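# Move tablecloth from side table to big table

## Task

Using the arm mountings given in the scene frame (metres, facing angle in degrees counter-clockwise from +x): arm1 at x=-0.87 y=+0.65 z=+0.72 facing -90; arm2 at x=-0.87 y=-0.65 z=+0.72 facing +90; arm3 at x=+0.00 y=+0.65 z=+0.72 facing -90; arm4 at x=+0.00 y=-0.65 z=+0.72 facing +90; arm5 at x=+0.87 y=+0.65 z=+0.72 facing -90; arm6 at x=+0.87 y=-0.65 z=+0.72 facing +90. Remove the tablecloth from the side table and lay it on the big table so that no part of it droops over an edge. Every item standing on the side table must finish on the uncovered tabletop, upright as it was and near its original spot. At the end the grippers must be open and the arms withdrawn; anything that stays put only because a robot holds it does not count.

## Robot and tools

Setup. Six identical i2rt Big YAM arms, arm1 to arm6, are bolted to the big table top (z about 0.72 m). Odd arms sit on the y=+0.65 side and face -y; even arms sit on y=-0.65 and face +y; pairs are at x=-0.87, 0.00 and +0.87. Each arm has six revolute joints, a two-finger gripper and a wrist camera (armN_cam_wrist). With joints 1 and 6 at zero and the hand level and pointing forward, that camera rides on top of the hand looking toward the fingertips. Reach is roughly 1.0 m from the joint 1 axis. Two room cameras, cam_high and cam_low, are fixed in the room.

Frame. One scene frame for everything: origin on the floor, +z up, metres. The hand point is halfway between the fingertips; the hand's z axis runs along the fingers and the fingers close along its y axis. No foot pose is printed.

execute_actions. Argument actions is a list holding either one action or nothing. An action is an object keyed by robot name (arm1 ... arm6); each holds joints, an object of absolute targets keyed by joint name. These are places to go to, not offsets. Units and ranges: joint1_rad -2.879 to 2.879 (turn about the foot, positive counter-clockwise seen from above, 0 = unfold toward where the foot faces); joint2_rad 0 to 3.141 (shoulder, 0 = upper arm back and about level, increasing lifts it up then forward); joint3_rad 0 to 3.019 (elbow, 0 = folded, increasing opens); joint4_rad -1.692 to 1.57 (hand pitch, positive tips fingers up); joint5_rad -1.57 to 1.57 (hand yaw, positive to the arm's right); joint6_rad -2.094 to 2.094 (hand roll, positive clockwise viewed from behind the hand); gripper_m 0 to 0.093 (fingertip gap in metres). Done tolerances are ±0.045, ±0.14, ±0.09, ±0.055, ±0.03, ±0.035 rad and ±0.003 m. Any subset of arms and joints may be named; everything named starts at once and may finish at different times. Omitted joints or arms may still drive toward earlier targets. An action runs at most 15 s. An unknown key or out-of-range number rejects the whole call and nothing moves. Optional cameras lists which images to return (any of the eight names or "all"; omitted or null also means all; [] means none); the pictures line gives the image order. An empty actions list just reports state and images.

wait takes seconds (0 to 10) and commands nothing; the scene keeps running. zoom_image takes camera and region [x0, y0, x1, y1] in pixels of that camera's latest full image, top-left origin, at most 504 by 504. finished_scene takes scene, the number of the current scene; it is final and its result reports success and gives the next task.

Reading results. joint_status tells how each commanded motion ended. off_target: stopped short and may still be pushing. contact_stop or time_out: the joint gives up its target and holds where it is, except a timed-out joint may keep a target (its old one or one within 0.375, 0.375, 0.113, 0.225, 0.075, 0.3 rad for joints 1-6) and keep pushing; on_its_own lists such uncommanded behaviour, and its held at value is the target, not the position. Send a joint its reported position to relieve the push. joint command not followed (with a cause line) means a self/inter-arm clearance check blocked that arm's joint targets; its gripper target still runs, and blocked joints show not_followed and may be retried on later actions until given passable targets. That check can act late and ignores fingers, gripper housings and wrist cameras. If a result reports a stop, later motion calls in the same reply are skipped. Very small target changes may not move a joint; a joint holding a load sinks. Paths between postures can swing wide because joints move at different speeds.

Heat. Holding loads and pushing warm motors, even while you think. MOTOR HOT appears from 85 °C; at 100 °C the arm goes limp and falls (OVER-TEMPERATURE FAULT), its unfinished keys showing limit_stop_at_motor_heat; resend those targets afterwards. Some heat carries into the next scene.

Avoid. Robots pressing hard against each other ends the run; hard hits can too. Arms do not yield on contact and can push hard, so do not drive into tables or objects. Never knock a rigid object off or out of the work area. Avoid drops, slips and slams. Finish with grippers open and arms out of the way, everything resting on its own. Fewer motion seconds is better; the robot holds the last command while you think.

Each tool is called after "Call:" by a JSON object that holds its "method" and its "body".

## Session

Call:
{"method": "execute_actions", "body": {"actions": []}}

Scene clock: 0.00 s.
arm1.joint_positions: joint1_rad=+0.011 joint2_rad=+0.441 joint3_rad=+1.477 joint4_rad=-1.540 joint5_rad=+0.016 joint6_rad=+0.011 gripper_m=+0.095
arm1.joint_status: not commanded
arm1.hand: x=-0.8738 y=+0.5326 z=+1.3540 quat_wxyz=(-0.363, -0.609, -0.608, +0.358) (m; scene frame)
arm2.joint_positions: joint1_rad=+0.005 joint2_rad=+0.436 joint3_rad=+1.463 joint4_rad=-1.545 joint5_rad=+0.016 joint6_rad=+0.012 gripper_m=+0.094
arm2.joint_status: not commanded
arm2.hand: x=-0.8796 y=-0.5321 z=+1.2900 quat_wxyz=(-0.358, +0.617, -0.606, -0.353) (m; scene frame)
arm3.joint_positions: joint1_rad=+0.006 joint2_rad=+0.449 joint3_rad=+1.469 joint4_rad=-1.528 joint5_rad=-0.015 joint6_rad=+0.002 gripper_m=+0.094
arm3.joint_status: not commanded
arm3.hand: x=-0.0021 y=+0.5246 z=+1.2924 quat_wxyz=(-0.358, -0.617, -0.602, +0.359) (m; scene frame)
arm4.joint_positions: joint1_rad=+0.011 joint2_rad=+0.430 joint3_rad=+1.481 joint4_rad=-1.526 joint5_rad=+0.016 joint6_rad=+0.017 gripper_m=+0.095
arm4.joint_status: not commanded
arm4.hand: x=-0.0032 y=-0.5359 z=+1.2898 quat_wxyz=(-0.359, +0.613, -0.594, -0.378) (m; scene frame)
arm5.joint_positions: joint1_rad=-0.012 joint2_rad=+0.426 joint3_rad=+1.468 joint4_rad=-1.529 joint5_rad=+0.015 joint6_rad=+0.009 gripper_m=+0.094
arm5.joint_status: not commanded
arm5.hand: x=+0.8676 y=+0.5391 z=+1.3561 quat_wxyz=(-0.358, -0.616, -0.593, +0.376) (m; scene frame)
arm6.joint_positions: joint1_rad=+0.003 joint2_rad=+0.454 joint3_rad=+1.482 joint4_rad=-1.543 joint5_rad=+0.010 joint6_rad=-0.016 gripper_m=+0.095
arm6.joint_status: not commanded
arm6.hand: x=+0.8676 y=-0.5253 z=+1.3801 quat_wxyz=(-0.356, +0.624, -0.599, -0.354) (m; scene frame)
pictures: arm1_cam_wrist, arm2_cam_wrist, arm3_cam_wrist, arm4_cam_wrist, arm5_cam_wrist, arm6_cam_wrist, cam_high, cam_low
Images, in order (width x height): arm1_cam_wrist 504x504, arm2_cam_wrist 504x504, arm3_cam_wrist 504x504, arm4_cam_wrist 504x504, arm5_cam_wrist 504x504, arm6_cam_wrist 504x504, cam_high 504x504, cam_low 504x504.

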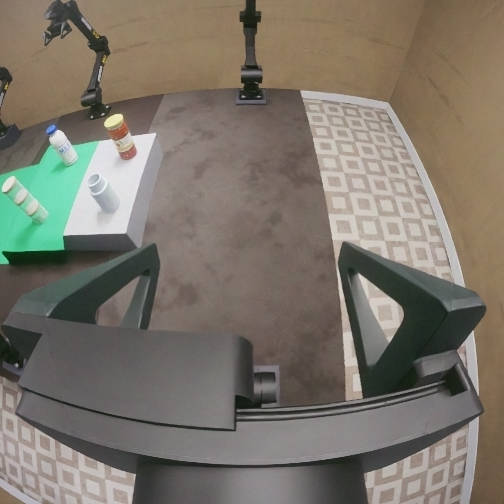

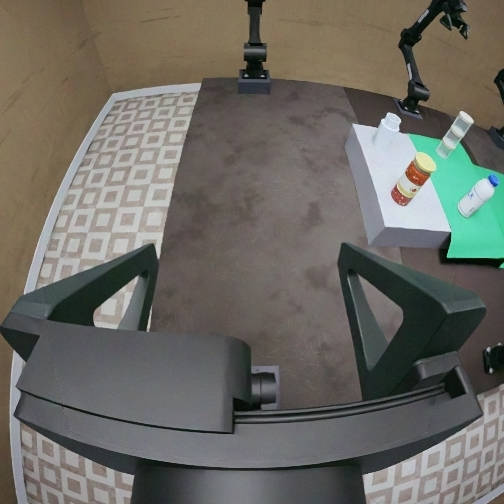

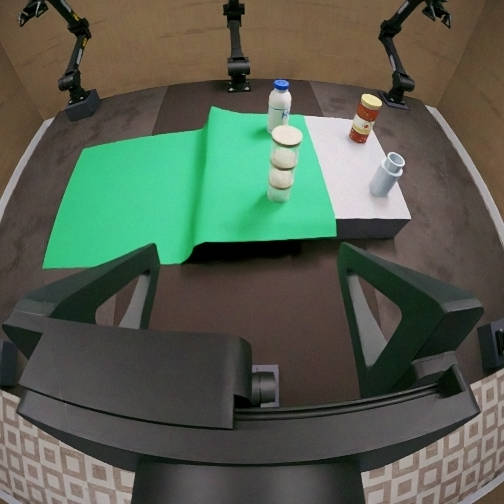

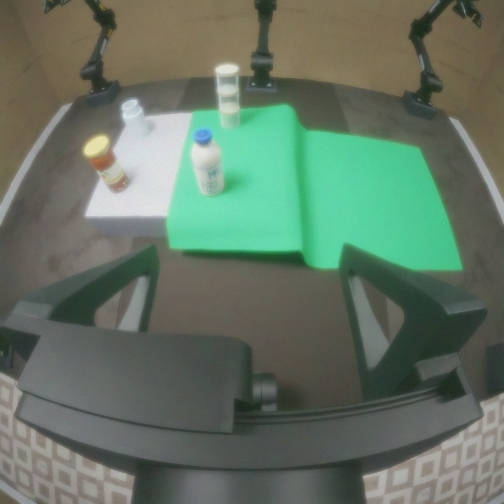

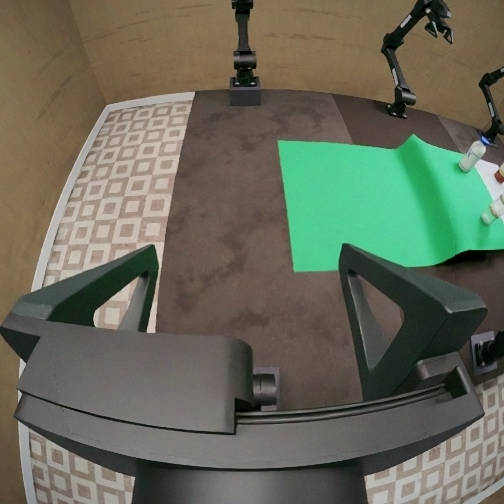

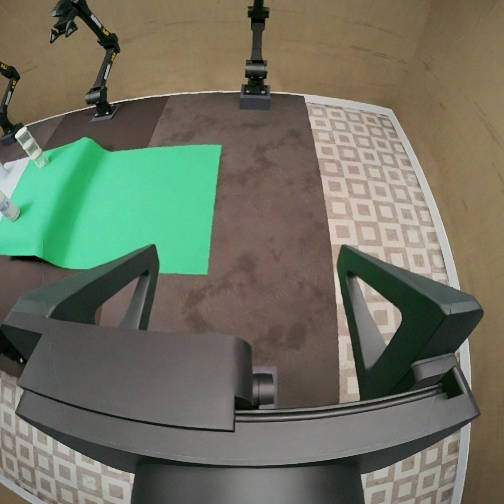

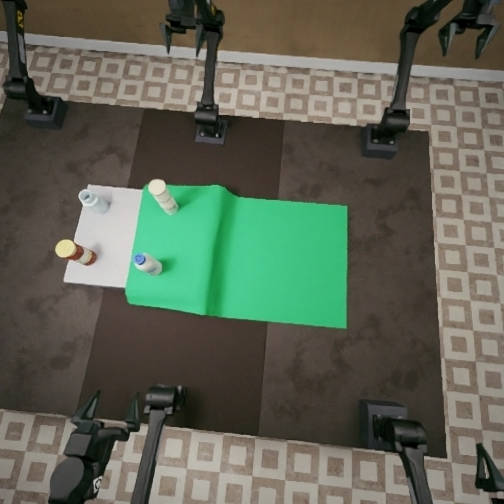

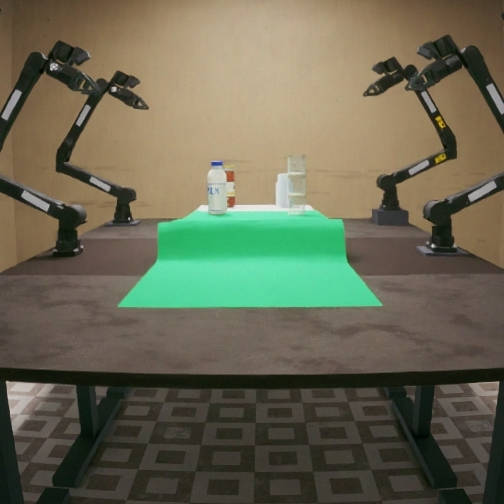

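Call:
{"method": "execute_actions", "body": {"actions": [{"arm3":{"joints":{"joint1_rad":-0.15,"joint3_rad":0.2,"joint4_rad":0.45}},"arm4":{"joints":{"joint1_rad":0.2,"joint3_rad":0.2,"joint4_rad":0.45}},"arm5":{"joints":{"joint1_rad":0.5}},"arm6":{"joints":{"joint1_rad":0.65,"joint2_rad":2.55,"joint3_rad":2.64,"joint4_rad":-1.4,"gripper_m":0}}}], "cameras": []}}

Call:
{"method": "execute_actions", "body": {"actions": [{"arm3":{"joints":{"joint2_rad":1.0,"joint3_rad":0.26,"joint4_rad":0.55}},"arm4":{"joints":{"joint2_rad":1.0,"joint3_rad":0.28,"joint4_rad":0.53}},"arm6":{"joints":{"joint2_rad":2.87}}}], "cameras": ["arm3_cam_wrist","arm4_cam_wrist"]}}

Scene clock: 3.77 s.
arm1.joint_positions: joint1_rad=+0.011 joint2_rad=+0.441 joint3_rad=+1.477 joint4_rad=-1.540 joint5_rad=+0.016 joint6_rad=+0.011 gripper_m=+0.095
arm1.joint_status: not commanded
arm1.hand: x=-0.8738 y=+0.5326 z=+1.3540 quat_wxyz=(-0.363, -0.609, -0.608, +0.358) (m; scene frame)
arm2.joint_positions: joint1_rad=+0.005 joint2_rad=+0.436 joint3_rad=+1.463 joint4_rad=-1.545 joint5_rad=+0.016 joint6_rad=+0.012 gripper_m=+0.094
arm2.joint_status: not commanded
arm2.hand: x=-0.8796 y=-0.5321 z=+1.2900 quat_wxyz=(-0.358, +0.617, -0.606, -0.353) (m; scene frame)
arm3.joint_positions: joint1_rad=-0.146 joint2_rad=+0.457 joint3_rad=+0.199 joint4_rad=+0.431 joint5_rad=-0.015 joint6_rad=+0.002 gripper_m=+0.094
arm3.joint_status: all done
arm3.hand: x=-0.0572 y=+0.3313 z=+1.0335 quat_wxyz=(-0.494, -0.492, -0.415, +0.585) (m; scene frame)
arm4.joint_positions: joint1_rad=+0.193 joint2_rad=+0.437 joint3_rad=+0.196 joint4_rad=+0.425 joint5_rad=+0.016 joint6_rad=+0.017 gripper_m=+0.095
arm4.joint_status: all done
arm4.hand: x=-0.0732 y=-0.3383 z=+1.0268 quat_wxyz=(-0.473, +0.495, -0.403, -0.606) (m; scene frame)
arm5.joint_positions: joint1_rad=+0.490 joint2_rad=+0.426 joint3_rad=+1.468 joint4_rad=-1.529 joint5_rad=+0.015 joint6_rad=+0.009 gripper_m=+0.094
arm5.joint_status: all done
arm5.hand: x=+0.9236 y=+0.5506 z=+1.3557 quat_wxyz=(-0.438, -0.449, -0.728, +0.275) (m; scene frame)
arm6.joint_positions: joint1_rad=+0.645 joint2_rad=+2.569 joint3_rad=+2.602 joint4_rad=-1.398 joint5_rad=+0.010 joint6_rad=-0.016 gripper_m=+0.001
arm6.joint_status: all done
arm6.hand: x=+0.3676 y=-0.0159 z=+0.8647 quat_wxyz=(-0.048, +0.900, -0.425, -0.089) (m; scene frame)
pictures: none
No camera images: the call's "cameras" was empty. Leave "cameras" out to get every camera's image.

Scene clock: 5.13 s.
arm1.joint_positions: joint1_rad=+0.011 joint2_rad=+0.441 joint3_rad=+1.477 joint4_rad=-1.540 joint5_rad=+0.016 joint6_rad=+0.011 gripper_m=+0.095
arm1.joint_status: not commanded
arm1.hand: x=-0.8738 y=+0.5326 z=+1.3540 quat_wxyz=(-0.363, -0.609, -0.608, +0.358) (m; scene frame)
arm2.joint_positions: joint1_rad=+0.005 joint2_rad=+0.436 joint3_rad=+1.463 joint4_rad=-1.545 joint5_rad=+0.016 joint6_rad=+0.012 gripper_m=+0.094
arm2.joint_status: not commanded
arm2.hand: x=-0.8796 y=-0.5321 z=+1.2900 quat_wxyz=(-0.358, +0.617, -0.606, -0.353) (m; scene frame)
arm3.joint_positions: joint1_rad=-0.146 joint2_rad=+1.001 joint3_rad=+0.203 joint4_rad=+0.534 joint5_rad=-0.015 joint6_rad=+0.002 gripper_m=+0.094
arm3.joint_status: all done
arm3.hand: x=-0.0672 y=+0.2769 z=+0.8788 quat_wxyz=(-0.394, -0.608, -0.511, +0.463) (m; scene frame)
arm4.joint_positions: joint1_rad=+0.193 joint2_rad=+0.997 joint3_rad=+0.233 joint4_rad=+0.512 joint5_rad=+0.016 joint6_rad=+0.017 gripper_m=+0.095
arm4.joint_status: all done
arm4.hand: x=-0.0893 y=-0.2732 z=+0.8801 quat_wxyz=(-0.379, +0.615, -0.497, -0.482) (m; scene frame)
arm5.joint_positions: joint1_rad=+0.490 joint2_rad=+0.426 joint3_rad=+1.468 joint4_rad=-1.529 joint5_rad=+0.015 joint6_rad=+0.009 gripper_m=+0.094
arm5.joint_status: not commanded
arm5.hand: x=+0.9236 y=+0.5506 z=+1.3557 quat_wxyz=(-0.438, -0.449, -0.728, +0.275) (m; scene frame)
arm6.joint_positions: joint1_rad=+0.645 joint2_rad=+2.777 joint3_rad=+2.667 joint4_rad=-1.396 joint5_rad=+0.010 joint6_rad=-0.016 gripper_m=+0.001
arm6.joint_status: all done
arm6.hand: x=+0.3762 y=-0.0268 z=+0.7292 quat_wxyz=(-0.018, +0.904, -0.427, -0.026) (m; scene frame)
pictures: arm3_cam_wrist, arm4_cam_wrist
Images, in order (width x height): arm3_cam_wrist 504x504, arm4_cam_wrist 504x504.

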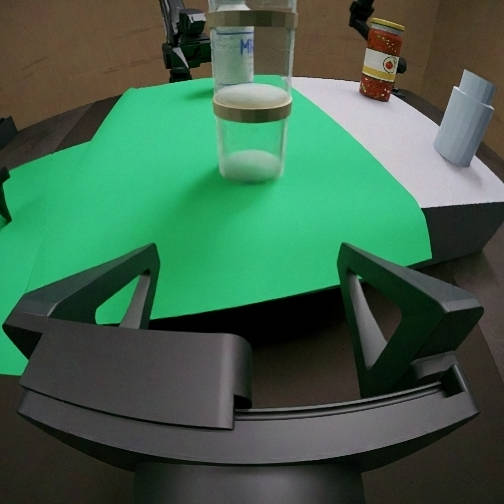

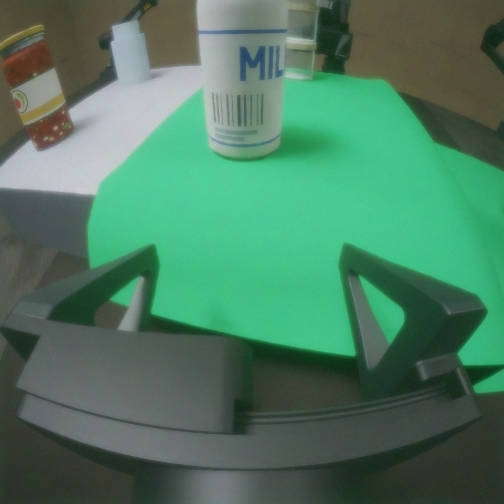

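Call:
{"method": "execute_actions", "body": {"actions": [{"arm3":{"joints":{"joint2_rad":1.27,"joint3_rad":0.39,"joint4_rad":0.69}},"arm4":{"joints":{"joint1_rad":0.22,"joint2_rad":1.27,"joint3_rad":0.42,"joint4_rad":0.66}}}], "cameras": []}}

Call:
{"method": "execute_actions", "body": {"actions": [{"arm3":{"joints":{"joint2_rad":1.55,"joint3_rad":0.605,"joint4_rad":0.755}},"arm4":{"joints":{"joint2_rad":1.55,"joint3_rad":0.66,"joint4_rad":0.7}}}], "cameras": ["arm3_cam_wrist","arm4_cam_wrist"]}}

Scene clock: 6.73 s.
arm1.joint_positions: joint1_rad=+0.011 joint2_rad=+0.441 joint3_rad=+1.477 joint4_rad=-1.540 joint5_rad=+0.016 joint6_rad=+0.011 gripper_m=+0.095
arm1.joint_status: not commanded
arm1.hand: x=-0.8738 y=+0.5326 z=+1.3540 quat_wxyz=(-0.363, -0.609, -0.608, +0.358) (m; scene frame)
arm2.joint_positions: joint1_rad=+0.005 joint2_rad=+0.436 joint3_rad=+1.463 joint4_rad=-1.545 joint5_rad=+0.016 joint6_rad=+0.012 gripper_m=+0.094
arm2.joint_status: not commanded
arm2.hand: x=-0.8796 y=-0.5321 z=+1.2900 quat_wxyz=(-0.358, +0.617, -0.606, -0.353) (m; scene frame)
arm3.joint_positions: joint1_rad=-0.146 joint2_rad=+1.277 joint3_rad=+0.361 joint4_rad=+0.675 joint5_rad=-0.015 joint6_rad=+0.002 gripper_m=+0.094
arm3.joint_status: all done
arm3.hand: x=-0.0800 y=+0.2083 z=+0.8813 quat_wxyz=(-0.399, -0.603, -0.506, +0.470) (m; scene frame)
arm4.joint_positions: joint1_rad=+0.211 joint2_rad=+1.271 joint3_rad=+0.395 joint4_rad=+0.640 joint5_rad=+0.016 joint6_rad=+0.017 gripper_m=+0.095
arm4.joint_status: all done
arm4.hand: x=-0.1143 y=-0.2060 z=+0.8818 quat_wxyz=(-0.378, +0.615, -0.488, -0.490) (m; scene frame)
arm5.joint_positions: joint1_rad=+0.490 joint2_rad=+0.426 joint3_rad=+1.468 joint4_rad=-1.529 joint5_rad=+0.015 joint6_rad=+0.009 gripper_m=+0.094
arm5.joint_status: not commanded
arm5.hand: x=+0.9236 y=+0.5506 z=+1.3557 quat_wxyz=(-0.438, -0.449, -0.728, +0.275) (m; scene frame)
arm6.joint_positions: joint1_rad=+0.645 joint2_rad=+2.777 joint3_rad=+2.667 joint4_rad=-1.396 joint5_rad=+0.010 joint6_rad=-0.016 gripper_m=+0.001
arm6.joint_status: not commanded
arm6.hand: x=+0.3762 y=-0.0268 z=+0.7292 quat_wxyz=(-0.018, +0.904, -0.427, -0.026) (m; scene frame)
pictures: none
No camera images: the call's "cameras" was empty. Leave "cameras" out to get every camera's image.

Scene clock: 7.83 s.
arm1.joint_positions: joint1_rad=+0.011 joint2_rad=+0.441 joint3_rad=+1.477 joint4_rad=-1.540 joint5_rad=+0.016 joint6_rad=+0.011 gripper_m=+0.095
arm1.joint_status: not commanded
arm1.hand: x=-0.8738 y=+0.5326 z=+1.3540 quat_wxyz=(-0.363, -0.609, -0.608, +0.358) (m; scene frame)
arm2.joint_positions: joint1_rad=+0.005 joint2_rad=+0.436 joint3_rad=+1.463 joint4_rad=-1.545 joint5_rad=+0.016 joint6_rad=+0.012 gripper_m=+0.094
arm2.joint_status: not commanded
arm2.hand: x=-0.8796 y=-0.5321 z=+1.2900 quat_wxyz=(-0.358, +0.617, -0.606, -0.353) (m; scene frame)
arm3.joint_positions: joint1_rad=-0.146 joint2_rad=+1.557 joint3_rad=+0.574 joint4_rad=+0.738 joint5_rad=-0.015 joint6_rad=+0.002 gripper_m=+0.094
arm3.joint_status: all done
arm3.hand: x=-0.0957 y=+0.1236 z=+0.8626 quat_wxyz=(-0.398, -0.604, -0.507, +0.469) (m; scene frame)
arm4.joint_positions: joint1_rad=+0.211 joint2_rad=+1.538 joint3_rad=+0.630 joint4_rad=+0.684 joint5_rad=+0.016 joint6_rad=+0.018 gripper_m=+0.095
arm4.joint_status: all done
arm4.hand: x=-0.1383 y=-0.1154 z=+0.8761 quat_wxyz=(-0.381, +0.612, -0.486, -0.494) (m; scene frame)
arm5.joint_positions: joint1_rad=+0.490 joint2_rad=+0.426 joint3_rad=+1.468 joint4_rad=-1.529 joint5_rad=+0.015 joint6_rad=+0.009 gripper_m=+0.094
arm5.joint_status: not commanded
arm5.hand: x=+0.9236 y=+0.5506 z=+1.3557 quat_wxyz=(-0.438, -0.449, -0.728, +0.275) (m; scene frame)
arm6.joint_positions: joint1_rad=+0.645 joint2_rad=+2.777 joint3_rad=+2.667 joint4_rad=-1.396 joint5_rad=+0.010 joint6_rad=-0.016 gripper_m=+0.001
arm6.joint_status: not commanded
arm6.hand: x=+0.3762 y=-0.0268 z=+0.7292 quat_wxyz=(-0.018, +0.904, -0.427, -0.026) (m; scene frame)
pictures: arm3_cam_wrist, arm4_cam_wrist
Images, in order (width x height): arm3_cam_wrist 504x504, arm4_cam_wrist 504x504.

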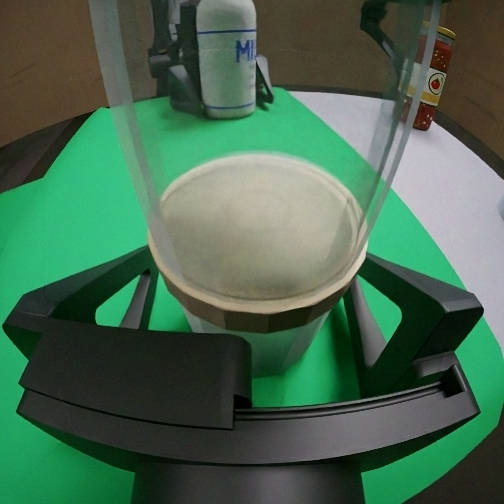

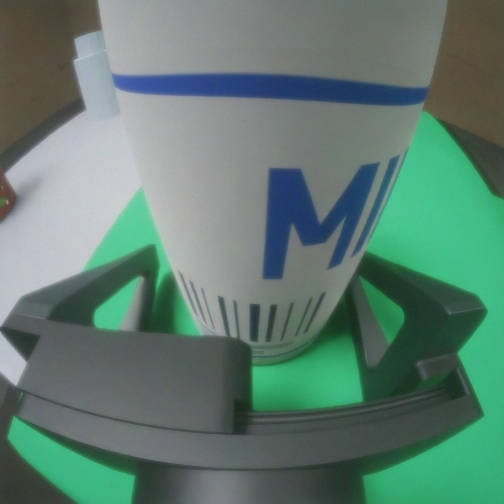

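Call:
{"method": "execute_actions", "body": {"actions": [{"arm3":{"joints":{"gripper_m":0.04}},"arm4":{"joints":{"gripper_m":0.05}}}], "cameras": []}}

Call:
{"method": "execute_actions", "body": {"actions": [{"arm3":{"joints":{"joint2_rad":1.5,"joint3_rad":0.73,"joint4_rad":0.68}},"arm4":{"joints":{"joint2_rad":1.47,"joint3_rad":0.79,"joint4_rad":0.65}}}], "cameras": ["cam_low"]}}

Scene clock: 8.87 s.
arm1.joint_positions: joint1_rad=+0.011 joint2_rad=+0.441 joint3_rad=+1.477 joint4_rad=-1.540 joint5_rad=+0.016 joint6_rad=+0.011 gripper_m=+0.095
arm1.joint_status: not commanded
arm1.hand: x=-0.8738 y=+0.5326 z=+1.3540 quat_wxyz=(-0.363, -0.609, -0.608, +0.358) (m; scene frame)
arm2.joint_positions: joint1_rad=+0.005 joint2_rad=+0.436 joint3_rad=+1.463 joint4_rad=-1.545 joint5_rad=+0.016 joint6_rad=+0.012 gripper_m=+0.094
arm2.joint_status: not commanded
arm2.hand: x=-0.8796 y=-0.5321 z=+1.2900 quat_wxyz=(-0.358, +0.617, -0.606, -0.353) (m; scene frame)
arm3.joint_positions: joint1_rad=-0.147 joint2_rad=+1.557 joint3_rad=+0.574 joint4_rad=+0.738 joint5_rad=-0.014 joint6_rad=+0.001 gripper_m=+0.058
arm3.joint_status: gripper_m off_target (ended at +0.058, target +0.040)
arm3.hand: x=-0.0963 y=+0.1238 z=+0.8626 quat_wxyz=(-0.398, -0.604, -0.507, +0.469) (m; scene frame)
arm4.joint_positions: joint1_rad=+0.212 joint2_rad=+1.538 joint3_rad=+0.630 joint4_rad=+0.685 joint5_rad=+0.017 joint6_rad=+0.017 gripper_m=+0.066
arm4.joint_status: gripper_m off_target (ended at +0.066, target +0.050)
arm4.hand: x=-0.1389 y=-0.1156 z=+0.8763 quat_wxyz=(-0.381, +0.612, -0.486, -0.494) (m; scene frame)
arm5.joint_positions: joint1_rad=+0.490 joint2_rad=+0.426 joint3_rad=+1.468 joint4_rad=-1.529 joint5_rad=+0.015 joint6_rad=+0.009 gripper_m=+0.094
arm5.joint_status: not commanded
arm5.hand: x=+0.9236 y=+0.5506 z=+1.3557 quat_wxyz=(-0.438, -0.449, -0.728, +0.275) (m; scene frame)
arm6.joint_positions: joint1_rad=+0.645 joint2_rad=+2.777 joint3_rad=+2.667 joint4_rad=-1.396 joint5_rad=+0.010 joint6_rad=-0.016 gripper_m=+0.001
arm6.joint_status: not commanded
arm6.hand: x=+0.3762 y=-0.0268 z=+0.7292 quat_wxyz=(-0.018, +0.904, -0.427, -0.026) (m; scene frame)
pictures: none
No camera images: the call's "cameras" was empty. Leave "cameras" out to get every camera's image.

Scene clock: 9.77 s.
arm1.joint_positions: joint1_rad=+0.011 joint2_rad=+0.441 joint3_rad=+1.477 joint4_rad=-1.540 joint5_rad=+0.016 joint6_rad=+0.011 gripper_m=+0.095
arm1.joint_status: not commanded
arm1.hand: x=-0.8738 y=+0.5326 z=+1.3540 quat_wxyz=(-0.363, -0.609, -0.608, +0.358) (m; scene frame)
arm2.joint_positions: joint1_rad=+0.005 joint2_rad=+0.436 joint3_rad=+1.463 joint4_rad=-1.545 joint5_rad=+0.016 joint6_rad=+0.012 gripper_m=+0.094
arm2.joint_status: not commanded
arm2.hand: x=-0.8796 y=-0.5321 z=+1.2900 quat_wxyz=(-0.358, +0.617, -0.606, -0.353) (m; scene frame)
arm3.joint_positions: joint1_rad=-0.147 joint2_rad=+1.532 joint3_rad=+0.668 joint4_rad=+0.670 joint5_rad=-0.014 joint6_rad=+0.001 gripper_m=+0.058
arm3.joint_status: all done
arm3.hand: x=-0.1018 y=+0.0947 z=+0.9038 quat_wxyz=(-0.410, -0.592, -0.497, +0.485) (m; scene frame)
arm4.joint_positions: joint1_rad=+0.212 joint2_rad=+1.516 joint3_rad=+0.718 joint4_rad=+0.634 joint5_rad=+0.017 joint6_rad=+0.017 gripper_m=+0.066
arm4.joint_status: all done
arm4.hand: x=-0.1457 y=-0.0902 z=+0.9193 quat_wxyz=(-0.395, +0.597, -0.474, -0.513) (m; scene frame)
arm5.joint_positions: joint1_rad=+0.490 joint2_rad=+0.426 joint3_rad=+1.468 joint4_rad=-1.529 joint5_rad=+0.015 joint6_rad=+0.009 gripper_m=+0.094
arm5.joint_status: not commanded
arm5.hand: x=+0.9236 y=+0.5506 z=+1.3557 quat_wxyz=(-0.438, -0.449, -0.728, +0.275) (m; scene frame)
arm6.joint_positions: joint1_rad=+0.645 joint2_rad=+2.777 joint3_rad=+2.667 joint4_rad=-1.396 joint5_rad=+0.010 joint6_rad=-0.016 gripper_m=+0.001
arm6.joint_status: not commanded
arm6.hand: x=+0.3762 y=-0.0268 z=+0.7292 quat_wxyz=(-0.018, +0.904, -0.427, -0.026) (m; scene frame)
pictures: cam_low
Images, in order (width x height): cam_low 504x504.

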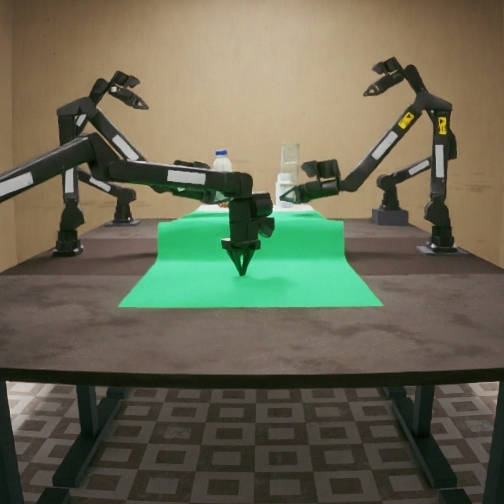

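Call:
{"method": "execute_actions", "body": {"actions": [{"arm6":{"joints":{"joint1_rad":0.22,"joint2_rad":2.46,"joint3_rad":1.83,"joint4_rad":-1.05}}}], "cameras": ["cam_low","cam_high"]}}

Scene clock: 11.50 s.
arm1.joint_positions: joint1_rad=+0.011 joint2_rad=+0.441 joint3_rad=+1.477 joint4_rad=-1.540 joint5_rad=+0.016 joint6_rad=+0.011 gripper_m=+0.095
arm1.joint_status: not commanded
arm1.hand: x=-0.8738 y=+0.5326 z=+1.3540 quat_wxyz=(-0.363, -0.609, -0.608, +0.358) (m; scene frame)
arm2.joint_positions: joint1_rad=+0.005 joint2_rad=+0.436 joint3_rad=+1.463 joint4_rad=-1.545 joint5_rad=+0.016 joint6_rad=+0.012 gripper_m=+0.094
arm2.joint_status: not commanded
arm2.hand: x=-0.8796 y=-0.5321 z=+1.2900 quat_wxyz=(-0.358, +0.617, -0.606, -0.353) (m; scene frame)
arm3.joint_positions: joint1_rad=-0.147 joint2_rad=+1.532 joint3_rad=+0.668 joint4_rad=+0.670 joint5_rad=-0.014 joint6_rad=+0.001 gripper_m=+0.058
arm3.joint_status: not commanded
arm3.hand: x=-0.1018 y=+0.0947 z=+0.9038 quat_wxyz=(-0.410, -0.592, -0.497, +0.485) (m; scene frame)
arm4.joint_positions: joint1_rad=+0.212 joint2_rad=+1.516 joint3_rad=+0.718 joint4_rad=+0.634 joint5_rad=+0.017 joint6_rad=+0.017 gripper_m=+0.066
arm4.joint_status: not commanded
arm4.hand: x=-0.1457 y=-0.0902 z=+0.9193 quat_wxyz=(-0.395, +0.597, -0.474, -0.513) (m; scene frame)
arm5.joint_positions: joint1_rad=+0.490 joint2_rad=+0.426 joint3_rad=+1.468 joint4_rad=-1.529 joint5_rad=+0.015 joint6_rad=+0.009 gripper_m=+0.094
arm5.joint_status: not commanded
arm5.hand: x=+0.9236 y=+0.5506 z=+1.3557 quat_wxyz=(-0.438, -0.449, -0.728, +0.275) (m; scene frame)
arm6.joint_positions: joint1_rad=+0.201 joint2_rad=+2.377 joint3_rad=+1.872 joint4_rad=-1.045 joint5_rad=+0.025 joint6_rad=-0.016 gripper_m=+0.001
arm6.joint_status: all done
arm6.hand: x=+0.7208 y=+0.0149 z=+0.7276 quat_wxyz=(-0.016, +0.788, -0.616, +0.001) (m; scene frame)
pictures: cam_high, cam_low
Images, in order (width x height): cam_high 504x504, cam_low 504x504.

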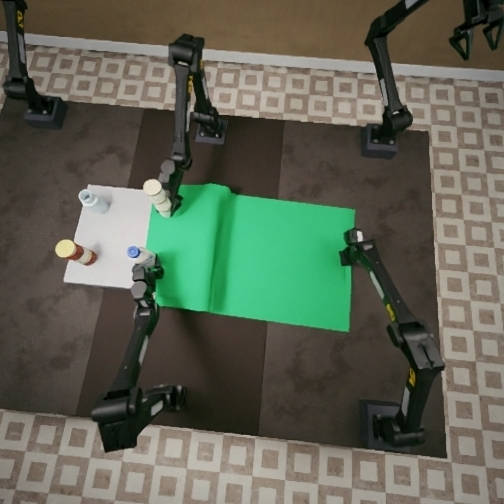

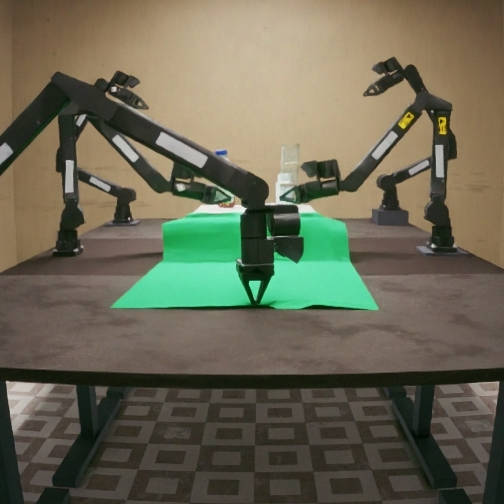

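Mostly slipped. Repeat with a pure j1 sweep.

Call:
{"method": "execute_actions", "body": {"actions": [{"arm6":{"joints":{"joint2_rad":2.25,"joint3_rad":1.98,"joint4_rad":-1.12}}}], "cameras": []}}

Call:
{"method": "execute_actions", "body": {"actions": [{"arm6":{"joints":{"joint1_rad":0.6}}}], "cameras": []}}

Call:
{"method": "execute_actions", "body": {"actions": [{"arm6":{"joints":{"joint2_rad":2.54}}}], "cameras": []}}

Call:
{"method": "execute_actions", "body": {"actions": [{"arm6":{"joints":{"joint1_rad":0.1}}}], "cameras": ["cam_low","cam_high"]}}

Scene clock: 13.07 s.
arm1.joint_positions: joint1_rad=+0.011 joint2_rad=+0.441 joint3_rad=+1.477 joint4_rad=-1.540 joint5_rad=+0.016 joint6_rad=+0.011 gripper_m=+0.095
arm1.joint_status: not commanded
arm1.hand: x=-0.8738 y=+0.5326 z=+1.3540 quat_wxyz=(-0.363, -0.609, -0.608, +0.358) (m; scene frame)
arm2.joint_positions: joint1_rad=+0.005 joint2_rad=+0.436 joint3_rad=+1.463 joint4_rad=-1.545 joint5_rad=+0.016 joint6_rad=+0.012 gripper_m=+0.094
arm2.joint_status: not commanded
arm2.hand: x=-0.8796 y=-0.5321 z=+1.2900 quat_wxyz=(-0.358, +0.617, -0.606, -0.353) (m; scene frame)
arm3.joint_positions: joint1_rad=-0.147 joint2_rad=+1.532 joint3_rad=+0.668 joint4_rad=+0.670 joint5_rad=-0.014 joint6_rad=+0.001 gripper_m=+0.058
arm3.joint_status: not commanded
arm3.hand: x=-0.1018 y=+0.0947 z=+0.9038 quat_wxyz=(-0.410, -0.592, -0.497, +0.485) (m; scene frame)
arm4.joint_positions: joint1_rad=+0.212 joint2_rad=+1.516 joint3_rad=+0.718 joint4_rad=+0.634 joint5_rad=+0.017 joint6_rad=+0.017 gripper_m=+0.066
arm4.joint_status: not commanded
arm4.hand: x=-0.1457 y=-0.0902 z=+0.9193 quat_wxyz=(-0.395, +0.597, -0.474, -0.513) (m; scene frame)
arm5.joint_positions: joint1_rad=+0.490 joint2_rad=+0.426 joint3_rad=+1.468 joint4_rad=-1.529 joint5_rad=+0.015 joint6_rad=+0.009 gripper_m=+0.094
arm5.joint_status: not commanded
arm5.hand: x=+0.9236 y=+0.5506 z=+1.3557 quat_wxyz=(-0.438, -0.449, -0.728, +0.275) (m; scene frame)
arm6.joint_positions: joint1_rad=+0.213 joint2_rad=+2.238 joint3_rad=+1.955 joint4_rad=-1.116 joint5_rad=+0.013 joint6_rad=-0.016 gripper_m=+0.001
arm6.joint_status: all done
arm6.hand: x=+0.7015 y=+0.0485 z=+0.8513 quat_wxyz=(-0.058, +0.789, -0.609, -0.061) (m; scene frame)
pictures: none
No camera images: the call's "cameras" was empty. Leave "cameras" out to get every camera's image.

Scene clock: 14.83 s.
arm1.joint_positions: joint1_rad=+0.011 joint2_rad=+0.441 joint3_rad=+1.477 joint4_rad=-1.540 joint5_rad=+0.016 joint6_rad=+0.011 gripper_m=+0.095
arm1.joint_status: not commanded
arm1.hand: x=-0.8738 y=+0.5326 z=+1.3540 quat_wxyz=(-0.363, -0.609, -0.608, +0.358) (m; scene frame)
arm2.joint_positions: joint1_rad=+0.005 joint2_rad=+0.436 joint3_rad=+1.463 joint4_rad=-1.545 joint5_rad=+0.016 joint6_rad=+0.012 gripper_m=+0.094
arm2.joint_status: not commanded
arm2.hand: x=-0.8796 y=-0.5321 z=+1.2900 quat_wxyz=(-0.358, +0.617, -0.606, -0.353) (m; scene frame)
arm3.joint_positions: joint1_rad=-0.147 joint2_rad=+1.532 joint3_rad=+0.668 joint4_rad=+0.670 joint5_rad=-0.014 joint6_rad=+0.001 gripper_m=+0.058
arm3.joint_status: not commanded
arm3.hand: x=-0.1018 y=+0.0947 z=+0.9038 quat_wxyz=(-0.410, -0.592, -0.497, +0.485) (m; scene frame)
arm4.joint_positions: joint1_rad=+0.212 joint2_rad=+1.516 joint3_rad=+0.718 joint4_rad=+0.634 joint5_rad=+0.017 joint6_rad=+0.017 gripper_m=+0.066
arm4.joint_status: not commanded
arm4.hand: x=-0.1457 y=-0.0902 z=+0.9193 quat_wxyz=(-0.395, +0.597, -0.474, -0.513) (m; scene frame)
arm5.joint_positions: joint1_rad=+0.490 joint2_rad=+0.426 joint3_rad=+1.468 joint4_rad=-1.529 joint5_rad=+0.015 joint6_rad=+0.009 gripper_m=+0.094
arm5.joint_status: not commanded
arm5.hand: x=+0.9236 y=+0.5506 z=+1.3557 quat_wxyz=(-0.438, -0.449, -0.728, +0.275) (m; scene frame)
arm6.joint_positions: joint1_rad=+0.593 joint2_rad=+2.238 joint3_rad=+1.955 joint4_rad=-1.116 joint5_rad=+0.009 joint6_rad=-0.016 gripper_m=+0.001
arm6.joint_status: all done
arm6.hand: x=+0.4538 y=-0.0642 z=+0.8513 quat_wxyz=(-0.043, +0.890, -0.449, -0.073) (m; scene frame)
pictures: none
No camera images: the call's "cameras" was empty. Leave "cameras" out to get every camera's image.

Scene clock: 16.00 s.
arm1.joint_positions: joint1_rad=+0.011 joint2_rad=+0.441 joint3_rad=+1.477 joint4_rad=-1.540 joint5_rad=+0.016 joint6_rad=+0.011 gripper_m=+0.095
arm1.joint_status: not commanded
arm1.hand: x=-0.8738 y=+0.5326 z=+1.3540 quat_wxyz=(-0.363, -0.609, -0.608, +0.358) (m; scene frame)
arm2.joint_positions: joint1_rad=+0.005 joint2_rad=+0.436 joint3_rad=+1.463 joint4_rad=-1.545 joint5_rad=+0.016 joint6_rad=+0.012 gripper_m=+0.094
arm2.joint_status: not commanded
arm2.hand: x=-0.8796 y=-0.5321 z=+1.2900 quat_wxyz=(-0.358, +0.617, -0.606, -0.353) (m; scene frame)
arm3.joint_positions: joint1_rad=-0.147 joint2_rad=+1.532 joint3_rad=+0.668 joint4_rad=+0.670 joint5_rad=-0.014 joint6_rad=+0.001 gripper_m=+0.058
arm3.joint_status: not commanded
arm3.hand: x=-0.1018 y=+0.0947 z=+0.9038 quat_wxyz=(-0.410, -0.592, -0.497, +0.485) (m; scene frame)
arm4.joint_positions: joint1_rad=+0.212 joint2_rad=+1.516 joint3_rad=+0.718 joint4_rad=+0.634 joint5_rad=+0.017 joint6_rad=+0.017 gripper_m=+0.066
arm4.joint_status: not commanded
arm4.hand: x=-0.1457 y=-0.0902 z=+0.9193 quat_wxyz=(-0.395, +0.597, -0.474, -0.513) (m; scene frame)
arm5.joint_positions: joint1_rad=+0.490 joint2_rad=+0.426 joint3_rad=+1.468 joint4_rad=-1.529 joint5_rad=+0.015 joint6_rad=+0.009 gripper_m=+0.094
arm5.joint_status: not commanded
arm5.hand: x=+0.9236 y=+0.5506 z=+1.3557 quat_wxyz=(-0.438, -0.449, -0.728, +0.275) (m; scene frame)
arm6.joint_positions: joint1_rad=+0.593 joint2_rad=+2.445 joint3_rad=+2.007 joint4_rad=-1.114 joint5_rad=+0.008 joint6_rad=-0.016 gripper_m=+0.001
arm6.joint_status: all done
arm6.hand: x=+0.4609 y=-0.0745 z=+0.7282 quat_wxyz=(-0.007, +0.893, -0.450, -0.005) (m; scene frame)
pictures: none
No camera images: the call's "cameras" was empty. Leave "cameras" out to get every camera's image.

Scene clock: 17.47 s.
arm1.joint_positions: joint1_rad=+0.011 joint2_rad=+0.441 joint3_rad=+1.477 joint4_rad=-1.540 joint5_rad=+0.016 joint6_rad=+0.011 gripper_m=+0.095
arm1.joint_status: not commanded
arm1.hand: x=-0.8738 y=+0.5326 z=+1.3540 quat_wxyz=(-0.363, -0.609, -0.608, +0.358) (m; scene frame)
arm2.joint_positions: joint1_rad=+0.005 joint2_rad=+0.436 joint3_rad=+1.463 joint4_rad=-1.545 joint5_rad=+0.016 joint6_rad=+0.012 gripper_m=+0.094
arm2.joint_status: not commanded
arm2.hand: x=-0.8796 y=-0.5321 z=+1.2900 quat_wxyz=(-0.358, +0.617, -0.606, -0.353) (m; scene frame)
arm3.joint_positions: joint1_rad=-0.147 joint2_rad=+1.532 joint3_rad=+0.668 joint4_rad=+0.670 joint5_rad=-0.014 joint6_rad=+0.001 gripper_m=+0.058
arm3.joint_status: not commanded
arm3.hand: x=-0.1018 y=+0.0947 z=+0.9038 quat_wxyz=(-0.410, -0.592, -0.497, +0.485) (m; scene frame)
arm4.joint_positions: joint1_rad=+0.212 joint2_rad=+1.516 joint3_rad=+0.718 joint4_rad=+0.634 joint5_rad=+0.017 joint6_rad=+0.017 gripper_m=+0.066
arm4.joint_status: not commanded
arm4.hand: x=-0.1457 y=-0.0902 z=+0.9193 quat_wxyz=(-0.395, +0.597, -0.474, -0.513) (m; scene frame)
arm5.joint_positions: joint1_rad=+0.490 joint2_rad=+0.426 joint3_rad=+1.468 joint4_rad=-1.529 joint5_rad=+0.015 joint6_rad=+0.009 gripper_m=+0.094
arm5.joint_status: not commanded
arm5.hand: x=+0.9236 y=+0.5506 z=+1.3557 quat_wxyz=(-0.438, -0.449, -0.728, +0.275) (m; scene frame)
arm6.joint_positions: joint1_rad=+0.060 joint2_rad=+2.445 joint3_rad=+2.007 joint4_rad=-1.114 joint5_rad=+0.028 joint6_rad=-0.017 gripper_m=+0.001
arm6.joint_status: all done
arm6.hand: x=+0.8136 y=+0.0538 z=+0.7283 quat_wxyz=(-0.016, +0.743, -0.669, +0.004) (m; scene frame)
pictures: cam_high, cam_low
Images, in order (width x height): cam_high 504x504, cam_low 504x504.

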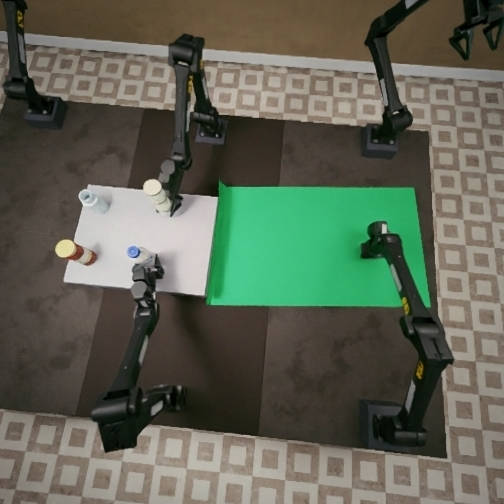

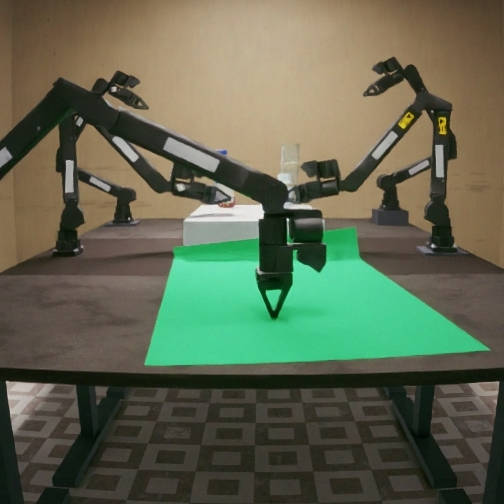

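Call:
{"method": "execute_actions", "body": {"actions": [{"arm3":{"joints":{"joint2_rad":1.53,"joint3_rad":0.63,"joint4_rad":0.75}},"arm4":{"joints":{"joint2_rad":1.51,"joint3_rad":0.69,"joint4_rad":0.7}},"arm6":{"joints":{"joint2_rad":2.3}}}], "cameras": []}}

Call:
{"method": "execute_actions", "body": {"actions": [{"arm3":{"joints":{"joint3_rad":0.575,"joint4_rad":0.78}},"arm4":{"joints":{"joint3_rad":0.63,"joint4_rad":0.73}},"arm6":{"joints":{"joint1_rad":-0.15}}}], "cameras": ["cam_low"]}}

Scene clock: 19.03 s.
arm1.joint_positions: joint1_rad=+0.011 joint2_rad=+0.441 joint3_rad=+1.477 joint4_rad=-1.540 joint5_rad=+0.016 joint6_rad=+0.011 gripper_m=+0.095
arm1.joint_status: not commanded
arm1.hand: x=-0.8738 y=+0.5326 z=+1.3540 quat_wxyz=(-0.363, -0.609, -0.608, +0.358) (m; scene frame)
arm2.joint_positions: joint1_rad=+0.005 joint2_rad=+0.436 joint3_rad=+1.463 joint4_rad=-1.545 joint5_rad=+0.016 joint6_rad=+0.012 gripper_m=+0.094
arm2.joint_status: not commanded
arm2.hand: x=-0.8796 y=-0.5321 z=+1.2900 quat_wxyz=(-0.358, +0.617, -0.606, -0.353) (m; scene frame)
arm3.joint_positions: joint1_rad=-0.147 joint2_rad=+1.549 joint3_rad=+0.614 joint4_rad=+0.711 joint5_rad=-0.014 joint6_rad=+0.001 gripper_m=+0.058
arm3.joint_status: all done
arm3.hand: x=-0.0988 y=+0.1106 z=+0.8788 quat_wxyz=(-0.403, -0.599, -0.503, +0.476) (m; scene frame)
arm4.joint_positions: joint1_rad=+0.212 joint2_rad=+1.533 joint3_rad=+0.664 joint4_rad=+0.648 joint5_rad=+0.017 joint6_rad=+0.017 gripper_m=+0.066
arm4.joint_status: all done
arm4.hand: x=-0.1414 y=-0.1061 z=+0.8861 quat_wxyz=(-0.382, +0.612, -0.485, -0.495) (m; scene frame)
arm5.joint_positions: joint1_rad=+0.490 joint2_rad=+0.426 joint3_rad=+1.468 joint4_rad=-1.529 joint5_rad=+0.015 joint6_rad=+0.009 gripper_m=+0.094
arm5.joint_status: not commanded
arm5.hand: x=+0.9236 y=+0.5506 z=+1.3557 quat_wxyz=(-0.438, -0.449, -0.728, +0.275) (m; scene frame)
arm6.joint_positions: joint1_rad=+0.103 joint2_rad=+2.293 joint3_rad=+1.964 joint4_rad=-1.117 joint5_rad=+0.012 joint6_rad=-0.017 gripper_m=+0.001
arm6.joint_status: all done
arm6.hand: x=+0.7799 y=+0.0597 z=+0.8168 quat_wxyz=(-0.045, +0.755, -0.652, -0.041) (m; scene frame)
pictures: none
No camera images: the call's "cameras" was empty. Leave "cameras" out to get every camera's image.

Scene clock: 20.60 s.
arm1.joint_positions: joint1_rad=+0.011 joint2_rad=+0.441 joint3_rad=+1.477 joint4_rad=-1.540 joint5_rad=+0.016 joint6_rad=+0.011 gripper_m=+0.095
arm1.joint_status: not commanded
arm1.hand: x=-0.8738 y=+0.5326 z=+1.3540 quat_wxyz=(-0.363, -0.609, -0.608, +0.358) (m; scene frame)
arm2.joint_positions: joint1_rad=+0.005 joint2_rad=+0.436 joint3_rad=+1.463 joint4_rad=-1.545 joint5_rad=+0.016 joint6_rad=+0.012 gripper_m=+0.094
arm2.joint_status: not commanded
arm2.hand: x=-0.8796 y=-0.5321 z=+1.2900 quat_wxyz=(-0.358, +0.617, -0.606, -0.353) (m; scene frame)
arm3.joint_positions: joint1_rad=-0.147 joint2_rad=+1.549 joint3_rad=+0.562 joint4_rad=+0.745 joint5_rad=-0.014 joint6_rad=+0.000 gripper_m=+0.058
arm3.joint_status: all done
arm3.hand: x=-0.0955 y=+0.1279 z=+0.8628 quat_wxyz=(-0.398, -0.603, -0.506, +0.470) (m; scene frame)
arm4.joint_positions: joint1_rad=+0.212 joint2_rad=+1.533 joint3_rad=+0.622 joint4_rad=+0.690 joint5_rad=+0.017 joint6_rad=+0.018 gripper_m=+0.066
arm4.joint_status: all done
arm4.hand: x=-0.1383 y=-0.1181 z=+0.8765 quat_wxyz=(-0.382, +0.611, -0.485, -0.495) (m; scene frame)
arm5.joint_positions: joint1_rad=+0.490 joint2_rad=+0.426 joint3_rad=+1.468 joint4_rad=-1.529 joint5_rad=+0.015 joint6_rad=+0.009 gripper_m=+0.094
arm5.joint_status: not commanded
arm5.hand: x=+0.9236 y=+0.5506 z=+1.3557 quat_wxyz=(-0.438, -0.449, -0.728, +0.275) (m; scene frame)
arm6.joint_positions: joint1_rad=-0.142 joint2_rad=+2.293 joint3_rad=+1.964 joint4_rad=-1.117 joint5_rad=+0.012 joint6_rad=-0.017 gripper_m=+0.001
arm6.joint_status: all done
arm6.hand: x=+0.9543 y=+0.0604 z=+0.8170 quat_wxyz=(-0.050, +0.670, -0.740, -0.035) (m; scene frame)
pictures: cam_low
Images, in order (width x height): cam_low 504x504.

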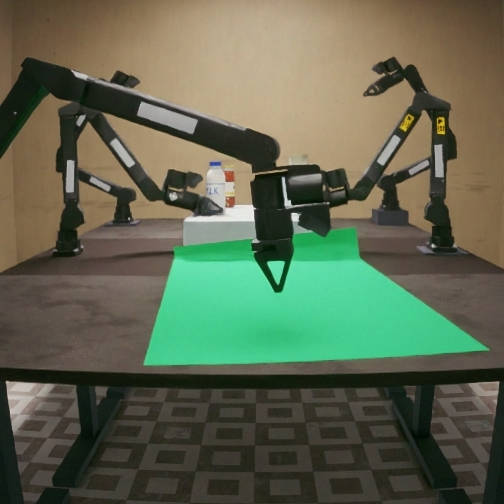

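Call:
{"method": "execute_actions", "body": {"actions": [{"arm3":{"joints":{"gripper_m":0.093,"joint4_rad":0.75}},"arm4":{"joints":{"gripper_m":0.093,"joint4_rad":0.69}},"arm6":{"joints":{"joint2_rad":2.54}}}], "cameras": []}}

Call:
{"method": "execute_actions", "body": {"actions": [{"arm3":{"joints":{"joint2_rad":1.2,"joint3_rad":0.36,"joint4_rad":0.68}},"arm4":{"joints":{"joint2_rad":1.2,"joint3_rad":0.4,"joint4_rad":0.64}},"arm6":{"joints":{"joint1_rad":0.2}}}], "cameras": ["cam_high"]}}

Call:
{"method": "execute_actions", "body": {"actions": [{"arm3":{"joints":{"joint2_rad":0.7,"joint3_rad":0.3}},"arm4":{"joints":{"joint2_rad":0.7,"joint3_rad":0.3}},"arm6":{"joints":{"joint2_rad":2.2}}}], "cameras": []}}

Call:
{"method": "execute_actions", "body": {"actions": [{"arm6":{"joints":{"joint1_rad":0.75}}}], "cameras": ["cam_high","cam_low"]}}

Scene clock: 22.37 s.
arm1.joint_positions: joint1_rad=+0.011 joint2_rad=+0.441 joint3_rad=+1.477 joint4_rad=-1.540 joint5_rad=+0.016 joint6_rad=+0.011 gripper_m=+0.095
arm1.joint_status: not commanded
arm1.hand: x=-0.8738 y=+0.5326 z=+1.3540 quat_wxyz=(-0.363, -0.609, -0.608, +0.358) (m; scene frame)
arm2.joint_positions: joint1_rad=+0.005 joint2_rad=+0.436 joint3_rad=+1.463 joint4_rad=-1.545 joint5_rad=+0.016 joint6_rad=+0.012 gripper_m=+0.094
arm2.joint_status: not commanded
arm2.hand: x=-0.8796 y=-0.5321 z=+1.2900 quat_wxyz=(-0.358, +0.617, -0.606, -0.353) (m; scene frame)
arm3.joint_positions: joint1_rad=-0.147 joint2_rad=+1.545 joint3_rad=+0.562 joint4_rad=+0.745 joint5_rad=-0.014 joint6_rad=+0.000 gripper_m=+0.093
arm3.joint_status: all done
arm3.hand: x=-0.0955 y=+0.1279 z=+0.8649 quat_wxyz=(-0.399, -0.602, -0.506, +0.471) (m; scene frame)
arm4.joint_positions: joint1_rad=+0.212 joint2_rad=+1.530 joint3_rad=+0.622 joint4_rad=+0.690 joint5_rad=+0.017 joint6_rad=+0.018 gripper_m=+0.093
arm4.joint_status: all done
arm4.hand: x=-0.1382 y=-0.1181 z=+0.8779 quat_wxyz=(-0.382, +0.611, -0.485, -0.496) (m; scene frame)
arm5.joint_positions: joint1_rad=+0.490 joint2_rad=+0.426 joint3_rad=+1.468 joint4_rad=-1.529 joint5_rad=+0.015 joint6_rad=+0.009 gripper_m=+0.094
arm5.joint_status: not commanded
arm5.hand: x=+0.9236 y=+0.5506 z=+1.3557 quat_wxyz=(-0.438, -0.449, -0.728, +0.275) (m; scene frame)
arm6.joint_positions: joint1_rad=-0.142 joint2_rad=+2.444 joint3_rad=+2.005 joint4_rad=-1.115 joint5_rad=+0.011 joint6_rad=-0.017 gripper_m=+0.001
arm6.joint_status: all done
arm6.hand: x=+0.9532 y=+0.0501 z=+0.7280 quat_wxyz=(-0.009, +0.672, -0.741, +0.001) (m; scene frame)
pictures: none
No camera images: the call's "cameras" was empty. Leave "cameras" out to get every camera's image.

Scene clock: 23.63 s.
arm1.joint_positions: joint1_rad=+0.011 joint2_rad=+0.441 joint3_rad=+1.477 joint4_rad=-1.540 joint5_rad=+0.016 joint6_rad=+0.011 gripper_m=+0.095
arm1.joint_status: not commanded
arm1.hand: x=-0.8738 y=+0.5326 z=+1.3540 quat_wxyz=(-0.363, -0.609, -0.608, +0.358) (m; scene frame)
arm2.joint_positions: joint1_rad=+0.005 joint2_rad=+0.436 joint3_rad=+1.463 joint4_rad=-1.545 joint5_rad=+0.016 joint6_rad=+0.012 gripper_m=+0.094
arm2.joint_status: not commanded
arm2.hand: x=-0.8796 y=-0.5321 z=+1.2900 quat_wxyz=(-0.358, +0.617, -0.606, -0.353) (m; scene frame)
arm3.joint_positions: joint1_rad=-0.147 joint2_rad=+1.197 joint3_rad=+0.359 joint4_rad=+0.683 joint5_rad=-0.014 joint6_rad=+0.000 gripper_m=+0.093
arm3.joint_status: all done
arm3.hand: x=-0.0799 y=+0.2116 z=+0.9163 quat_wxyz=(-0.420, -0.582, -0.489, +0.496) (m; scene frame)
arm4.joint_positions: joint1_rad=+0.212 joint2_rad=+1.203 joint3_rad=+0.400 joint4_rad=+0.649 joint5_rad=+0.017 joint6_rad=+0.018 gripper_m=+0.093
arm4.joint_status: all done
arm4.hand: x=-0.1144 y=-0.2073 z=+0.9159 quat_wxyz=(-0.397, +0.595, -0.473, -0.515) (m; scene frame)
arm5.joint_positions: joint1_rad=+0.490 joint2_rad=+0.426 joint3_rad=+1.468 joint4_rad=-1.529 joint5_rad=+0.015 joint6_rad=+0.009 gripper_m=+0.094
arm5.joint_status: not commanded
arm5.hand: x=+0.9236 y=+0.5506 z=+1.3557 quat_wxyz=(-0.438, -0.449, -0.728, +0.275) (m; scene frame)
arm6.joint_positions: joint1_rad=+0.225 joint2_rad=+2.444 joint3_rad=+2.005 joint4_rad=-1.117 joint5_rad=+0.000 joint6_rad=-0.017 gripper_m=+0.001
arm6.joint_status: all done
arm6.hand: x=+0.6948 y=+0.0325 z=+0.7276 quat_wxyz=(-0.004, +0.795, -0.606, -0.004) (m; scene frame)
pictures: cam_high
Images, in order (width x height): cam_high 504x504.

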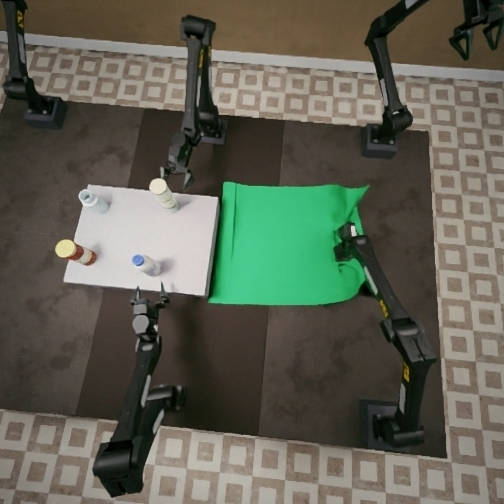

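Scene clock: 25.13 s.
arm1.joint_positions: joint1_rad=+0.011 joint2_rad=+0.441 joint3_rad=+1.477 joint4_rad=-1.540 joint5_rad=+0.016 joint6_rad=+0.011 gripper_m=+0.095
arm1.joint_status: not commanded
arm1.hand: x=-0.8738 y=+0.5326 z=+1.3540 quat_wxyz=(-0.363, -0.609, -0.608, +0.358) (m; scene frame)
arm2.joint_positions: joint1_rad=+0.005 joint2_rad=+0.436 joint3_rad=+1.463 joint4_rad=-1.545 joint5_rad=+0.016 joint6_rad=+0.012 gripper_m=+0.094
arm2.joint_status: not commanded
arm2.hand: x=-0.8796 y=-0.5321 z=+1.2900 quat_wxyz=(-0.358, +0.617, -0.606, -0.353) (m; scene frame)
arm3.joint_positions: joint1_rad=-0.147 joint2_rad=+0.697 joint3_rad=+0.294 joint4_rad=+0.679 joint5_rad=-0.014 joint6_rad=+0.000 gripper_m=+0.093
arm3.joint_status: all done
arm3.hand: x=-0.0649 y=+0.2925 z=+1.0732 quat_wxyz=(-0.513, -0.461, -0.390, +0.611) (m; scene frame)
arm4.joint_positions: joint1_rad=+0.212 joint2_rad=+0.701 joint3_rad=+0.291 joint4_rad=+0.643 joint5_rad=+0.017 joint6_rad=+0.018 gripper_m=+0.093
arm4.joint_status: all done
arm4.hand: x=-0.0908 y=-0.2956 z=+1.0517 quat_wxyz=(-0.477, +0.484, -0.387, -0.623) (m; scene frame)
arm5.joint_positions: joint1_rad=+0.490 joint2_rad=+0.426 joint3_rad=+1.468 joint4_rad=-1.529 joint5_rad=+0.015 joint6_rad=+0.009 gripper_m=+0.094
arm5.joint_status: not commanded
arm5.hand: x=+0.9236 y=+0.5506 z=+1.3557 quat_wxyz=(-0.438, -0.449, -0.728, +0.275) (m; scene frame)
arm6.joint_positions: joint1_rad=+0.204 joint2_rad=+2.192 joint3_rad=+1.964 joint4_rad=-1.118 joint5_rad=+0.007 joint6_rad=-0.017 gripper_m=+0.001
arm6.joint_status: all done
arm6.hand: x=+0.7052 y=+0.0554 z=+0.8872 quat_wxyz=(-0.072, +0.784, -0.611, -0.083) (m; scene frame)
pictures: none
No camera images: the call's "cameras" was empty. Leave "cameras" out to get every camera's image.

Scene clock: 27.03 s.
arm1.joint_positions: joint1_rad=+0.011 joint2_rad=+0.441 joint3_rad=+1.477 joint4_rad=-1.540 joint5_rad=+0.016 joint6_rad=+0.011 gripper_m=+0.095
arm1.joint_status: not commanded
arm1.hand: x=-0.8738 y=+0.5326 z=+1.3540 quat_wxyz=(-0.363, -0.609, -0.608, +0.358) (m; scene frame)
arm2.joint_positions: joint1_rad=+0.005 joint2_rad=+0.436 joint3_rad=+1.463 joint4_rad=-1.545 joint5_rad=+0.016 joint6_rad=+0.012 gripper_m=+0.094
arm2.joint_status: not commanded
arm2.hand: x=-0.8796 y=-0.5321 z=+1.2900 quat_wxyz=(-0.358, +0.617, -0.606, -0.353) (m; scene frame)
arm3.joint_positions: joint1_rad=-0.147 joint2_rad=+0.697 joint3_rad=+0.294 joint4_rad=+0.679 joint5_rad=-0.014 joint6_rad=+0.000 gripper_m=+0.093
arm3.joint_status: not commanded
arm3.hand: x=-0.0649 y=+0.2925 z=+1.0732 quat_wxyz=(-0.513, -0.461, -0.390, +0.611) (m; scene frame)
arm4.joint_positions: joint1_rad=+0.212 joint2_rad=+0.701 joint3_rad=+0.291 joint4_rad=+0.643 joint5_rad=+0.017 joint6_rad=+0.018 gripper_m=+0.093
arm4.joint_status: not commanded
arm4.hand: x=-0.0908 y=-0.2956 z=+1.0517 quat_wxyz=(-0.477, +0.484, -0.387, -0.623) (m; scene frame)
arm5.joint_positions: joint1_rad=+0.490 joint2_rad=+0.426 joint3_rad=+1.468 joint4_rad=-1.529 joint5_rad=+0.015 joint6_rad=+0.009 gripper_m=+0.094
arm5.joint_status: not commanded
arm5.hand: x=+0.9236 y=+0.5506 z=+1.3557 quat_wxyz=(-0.438, -0.449, -0.728, +0.275) (m; scene frame)
arm6.joint_positions: joint1_rad=+0.744 joint2_rad=+2.192 joint3_rad=+1.964 joint4_rad=-1.118 joint5_rad=+0.009 joint6_rad=-0.017 gripper_m=+0.001
arm6.joint_status: all done
arm6.hand: x=+0.3664 y=-0.1293 z=+0.8873 quat_wxyz=(-0.047, +0.919, -0.380, -0.100) (m; scene frame)
pictures: cam_high, cam_low
Images, in order (width x height): cam_high 504x504, cam_low 504x504.

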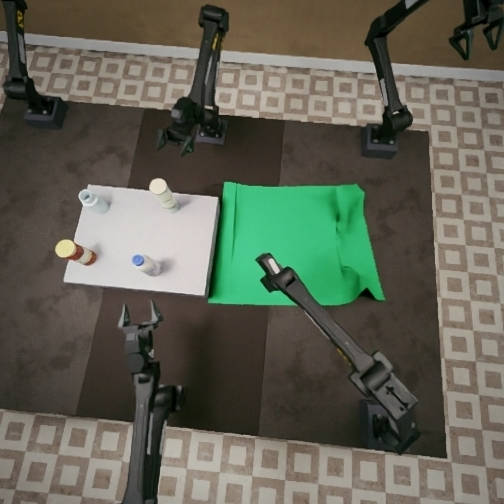

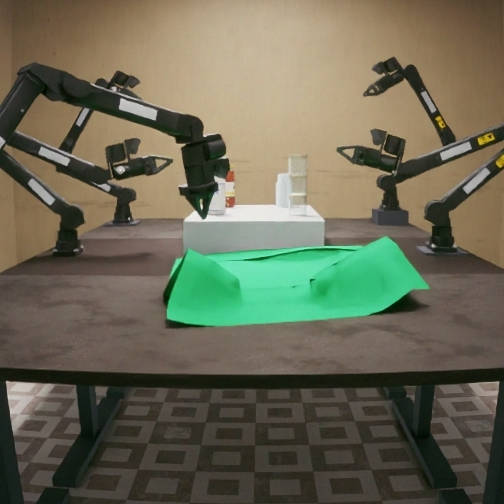

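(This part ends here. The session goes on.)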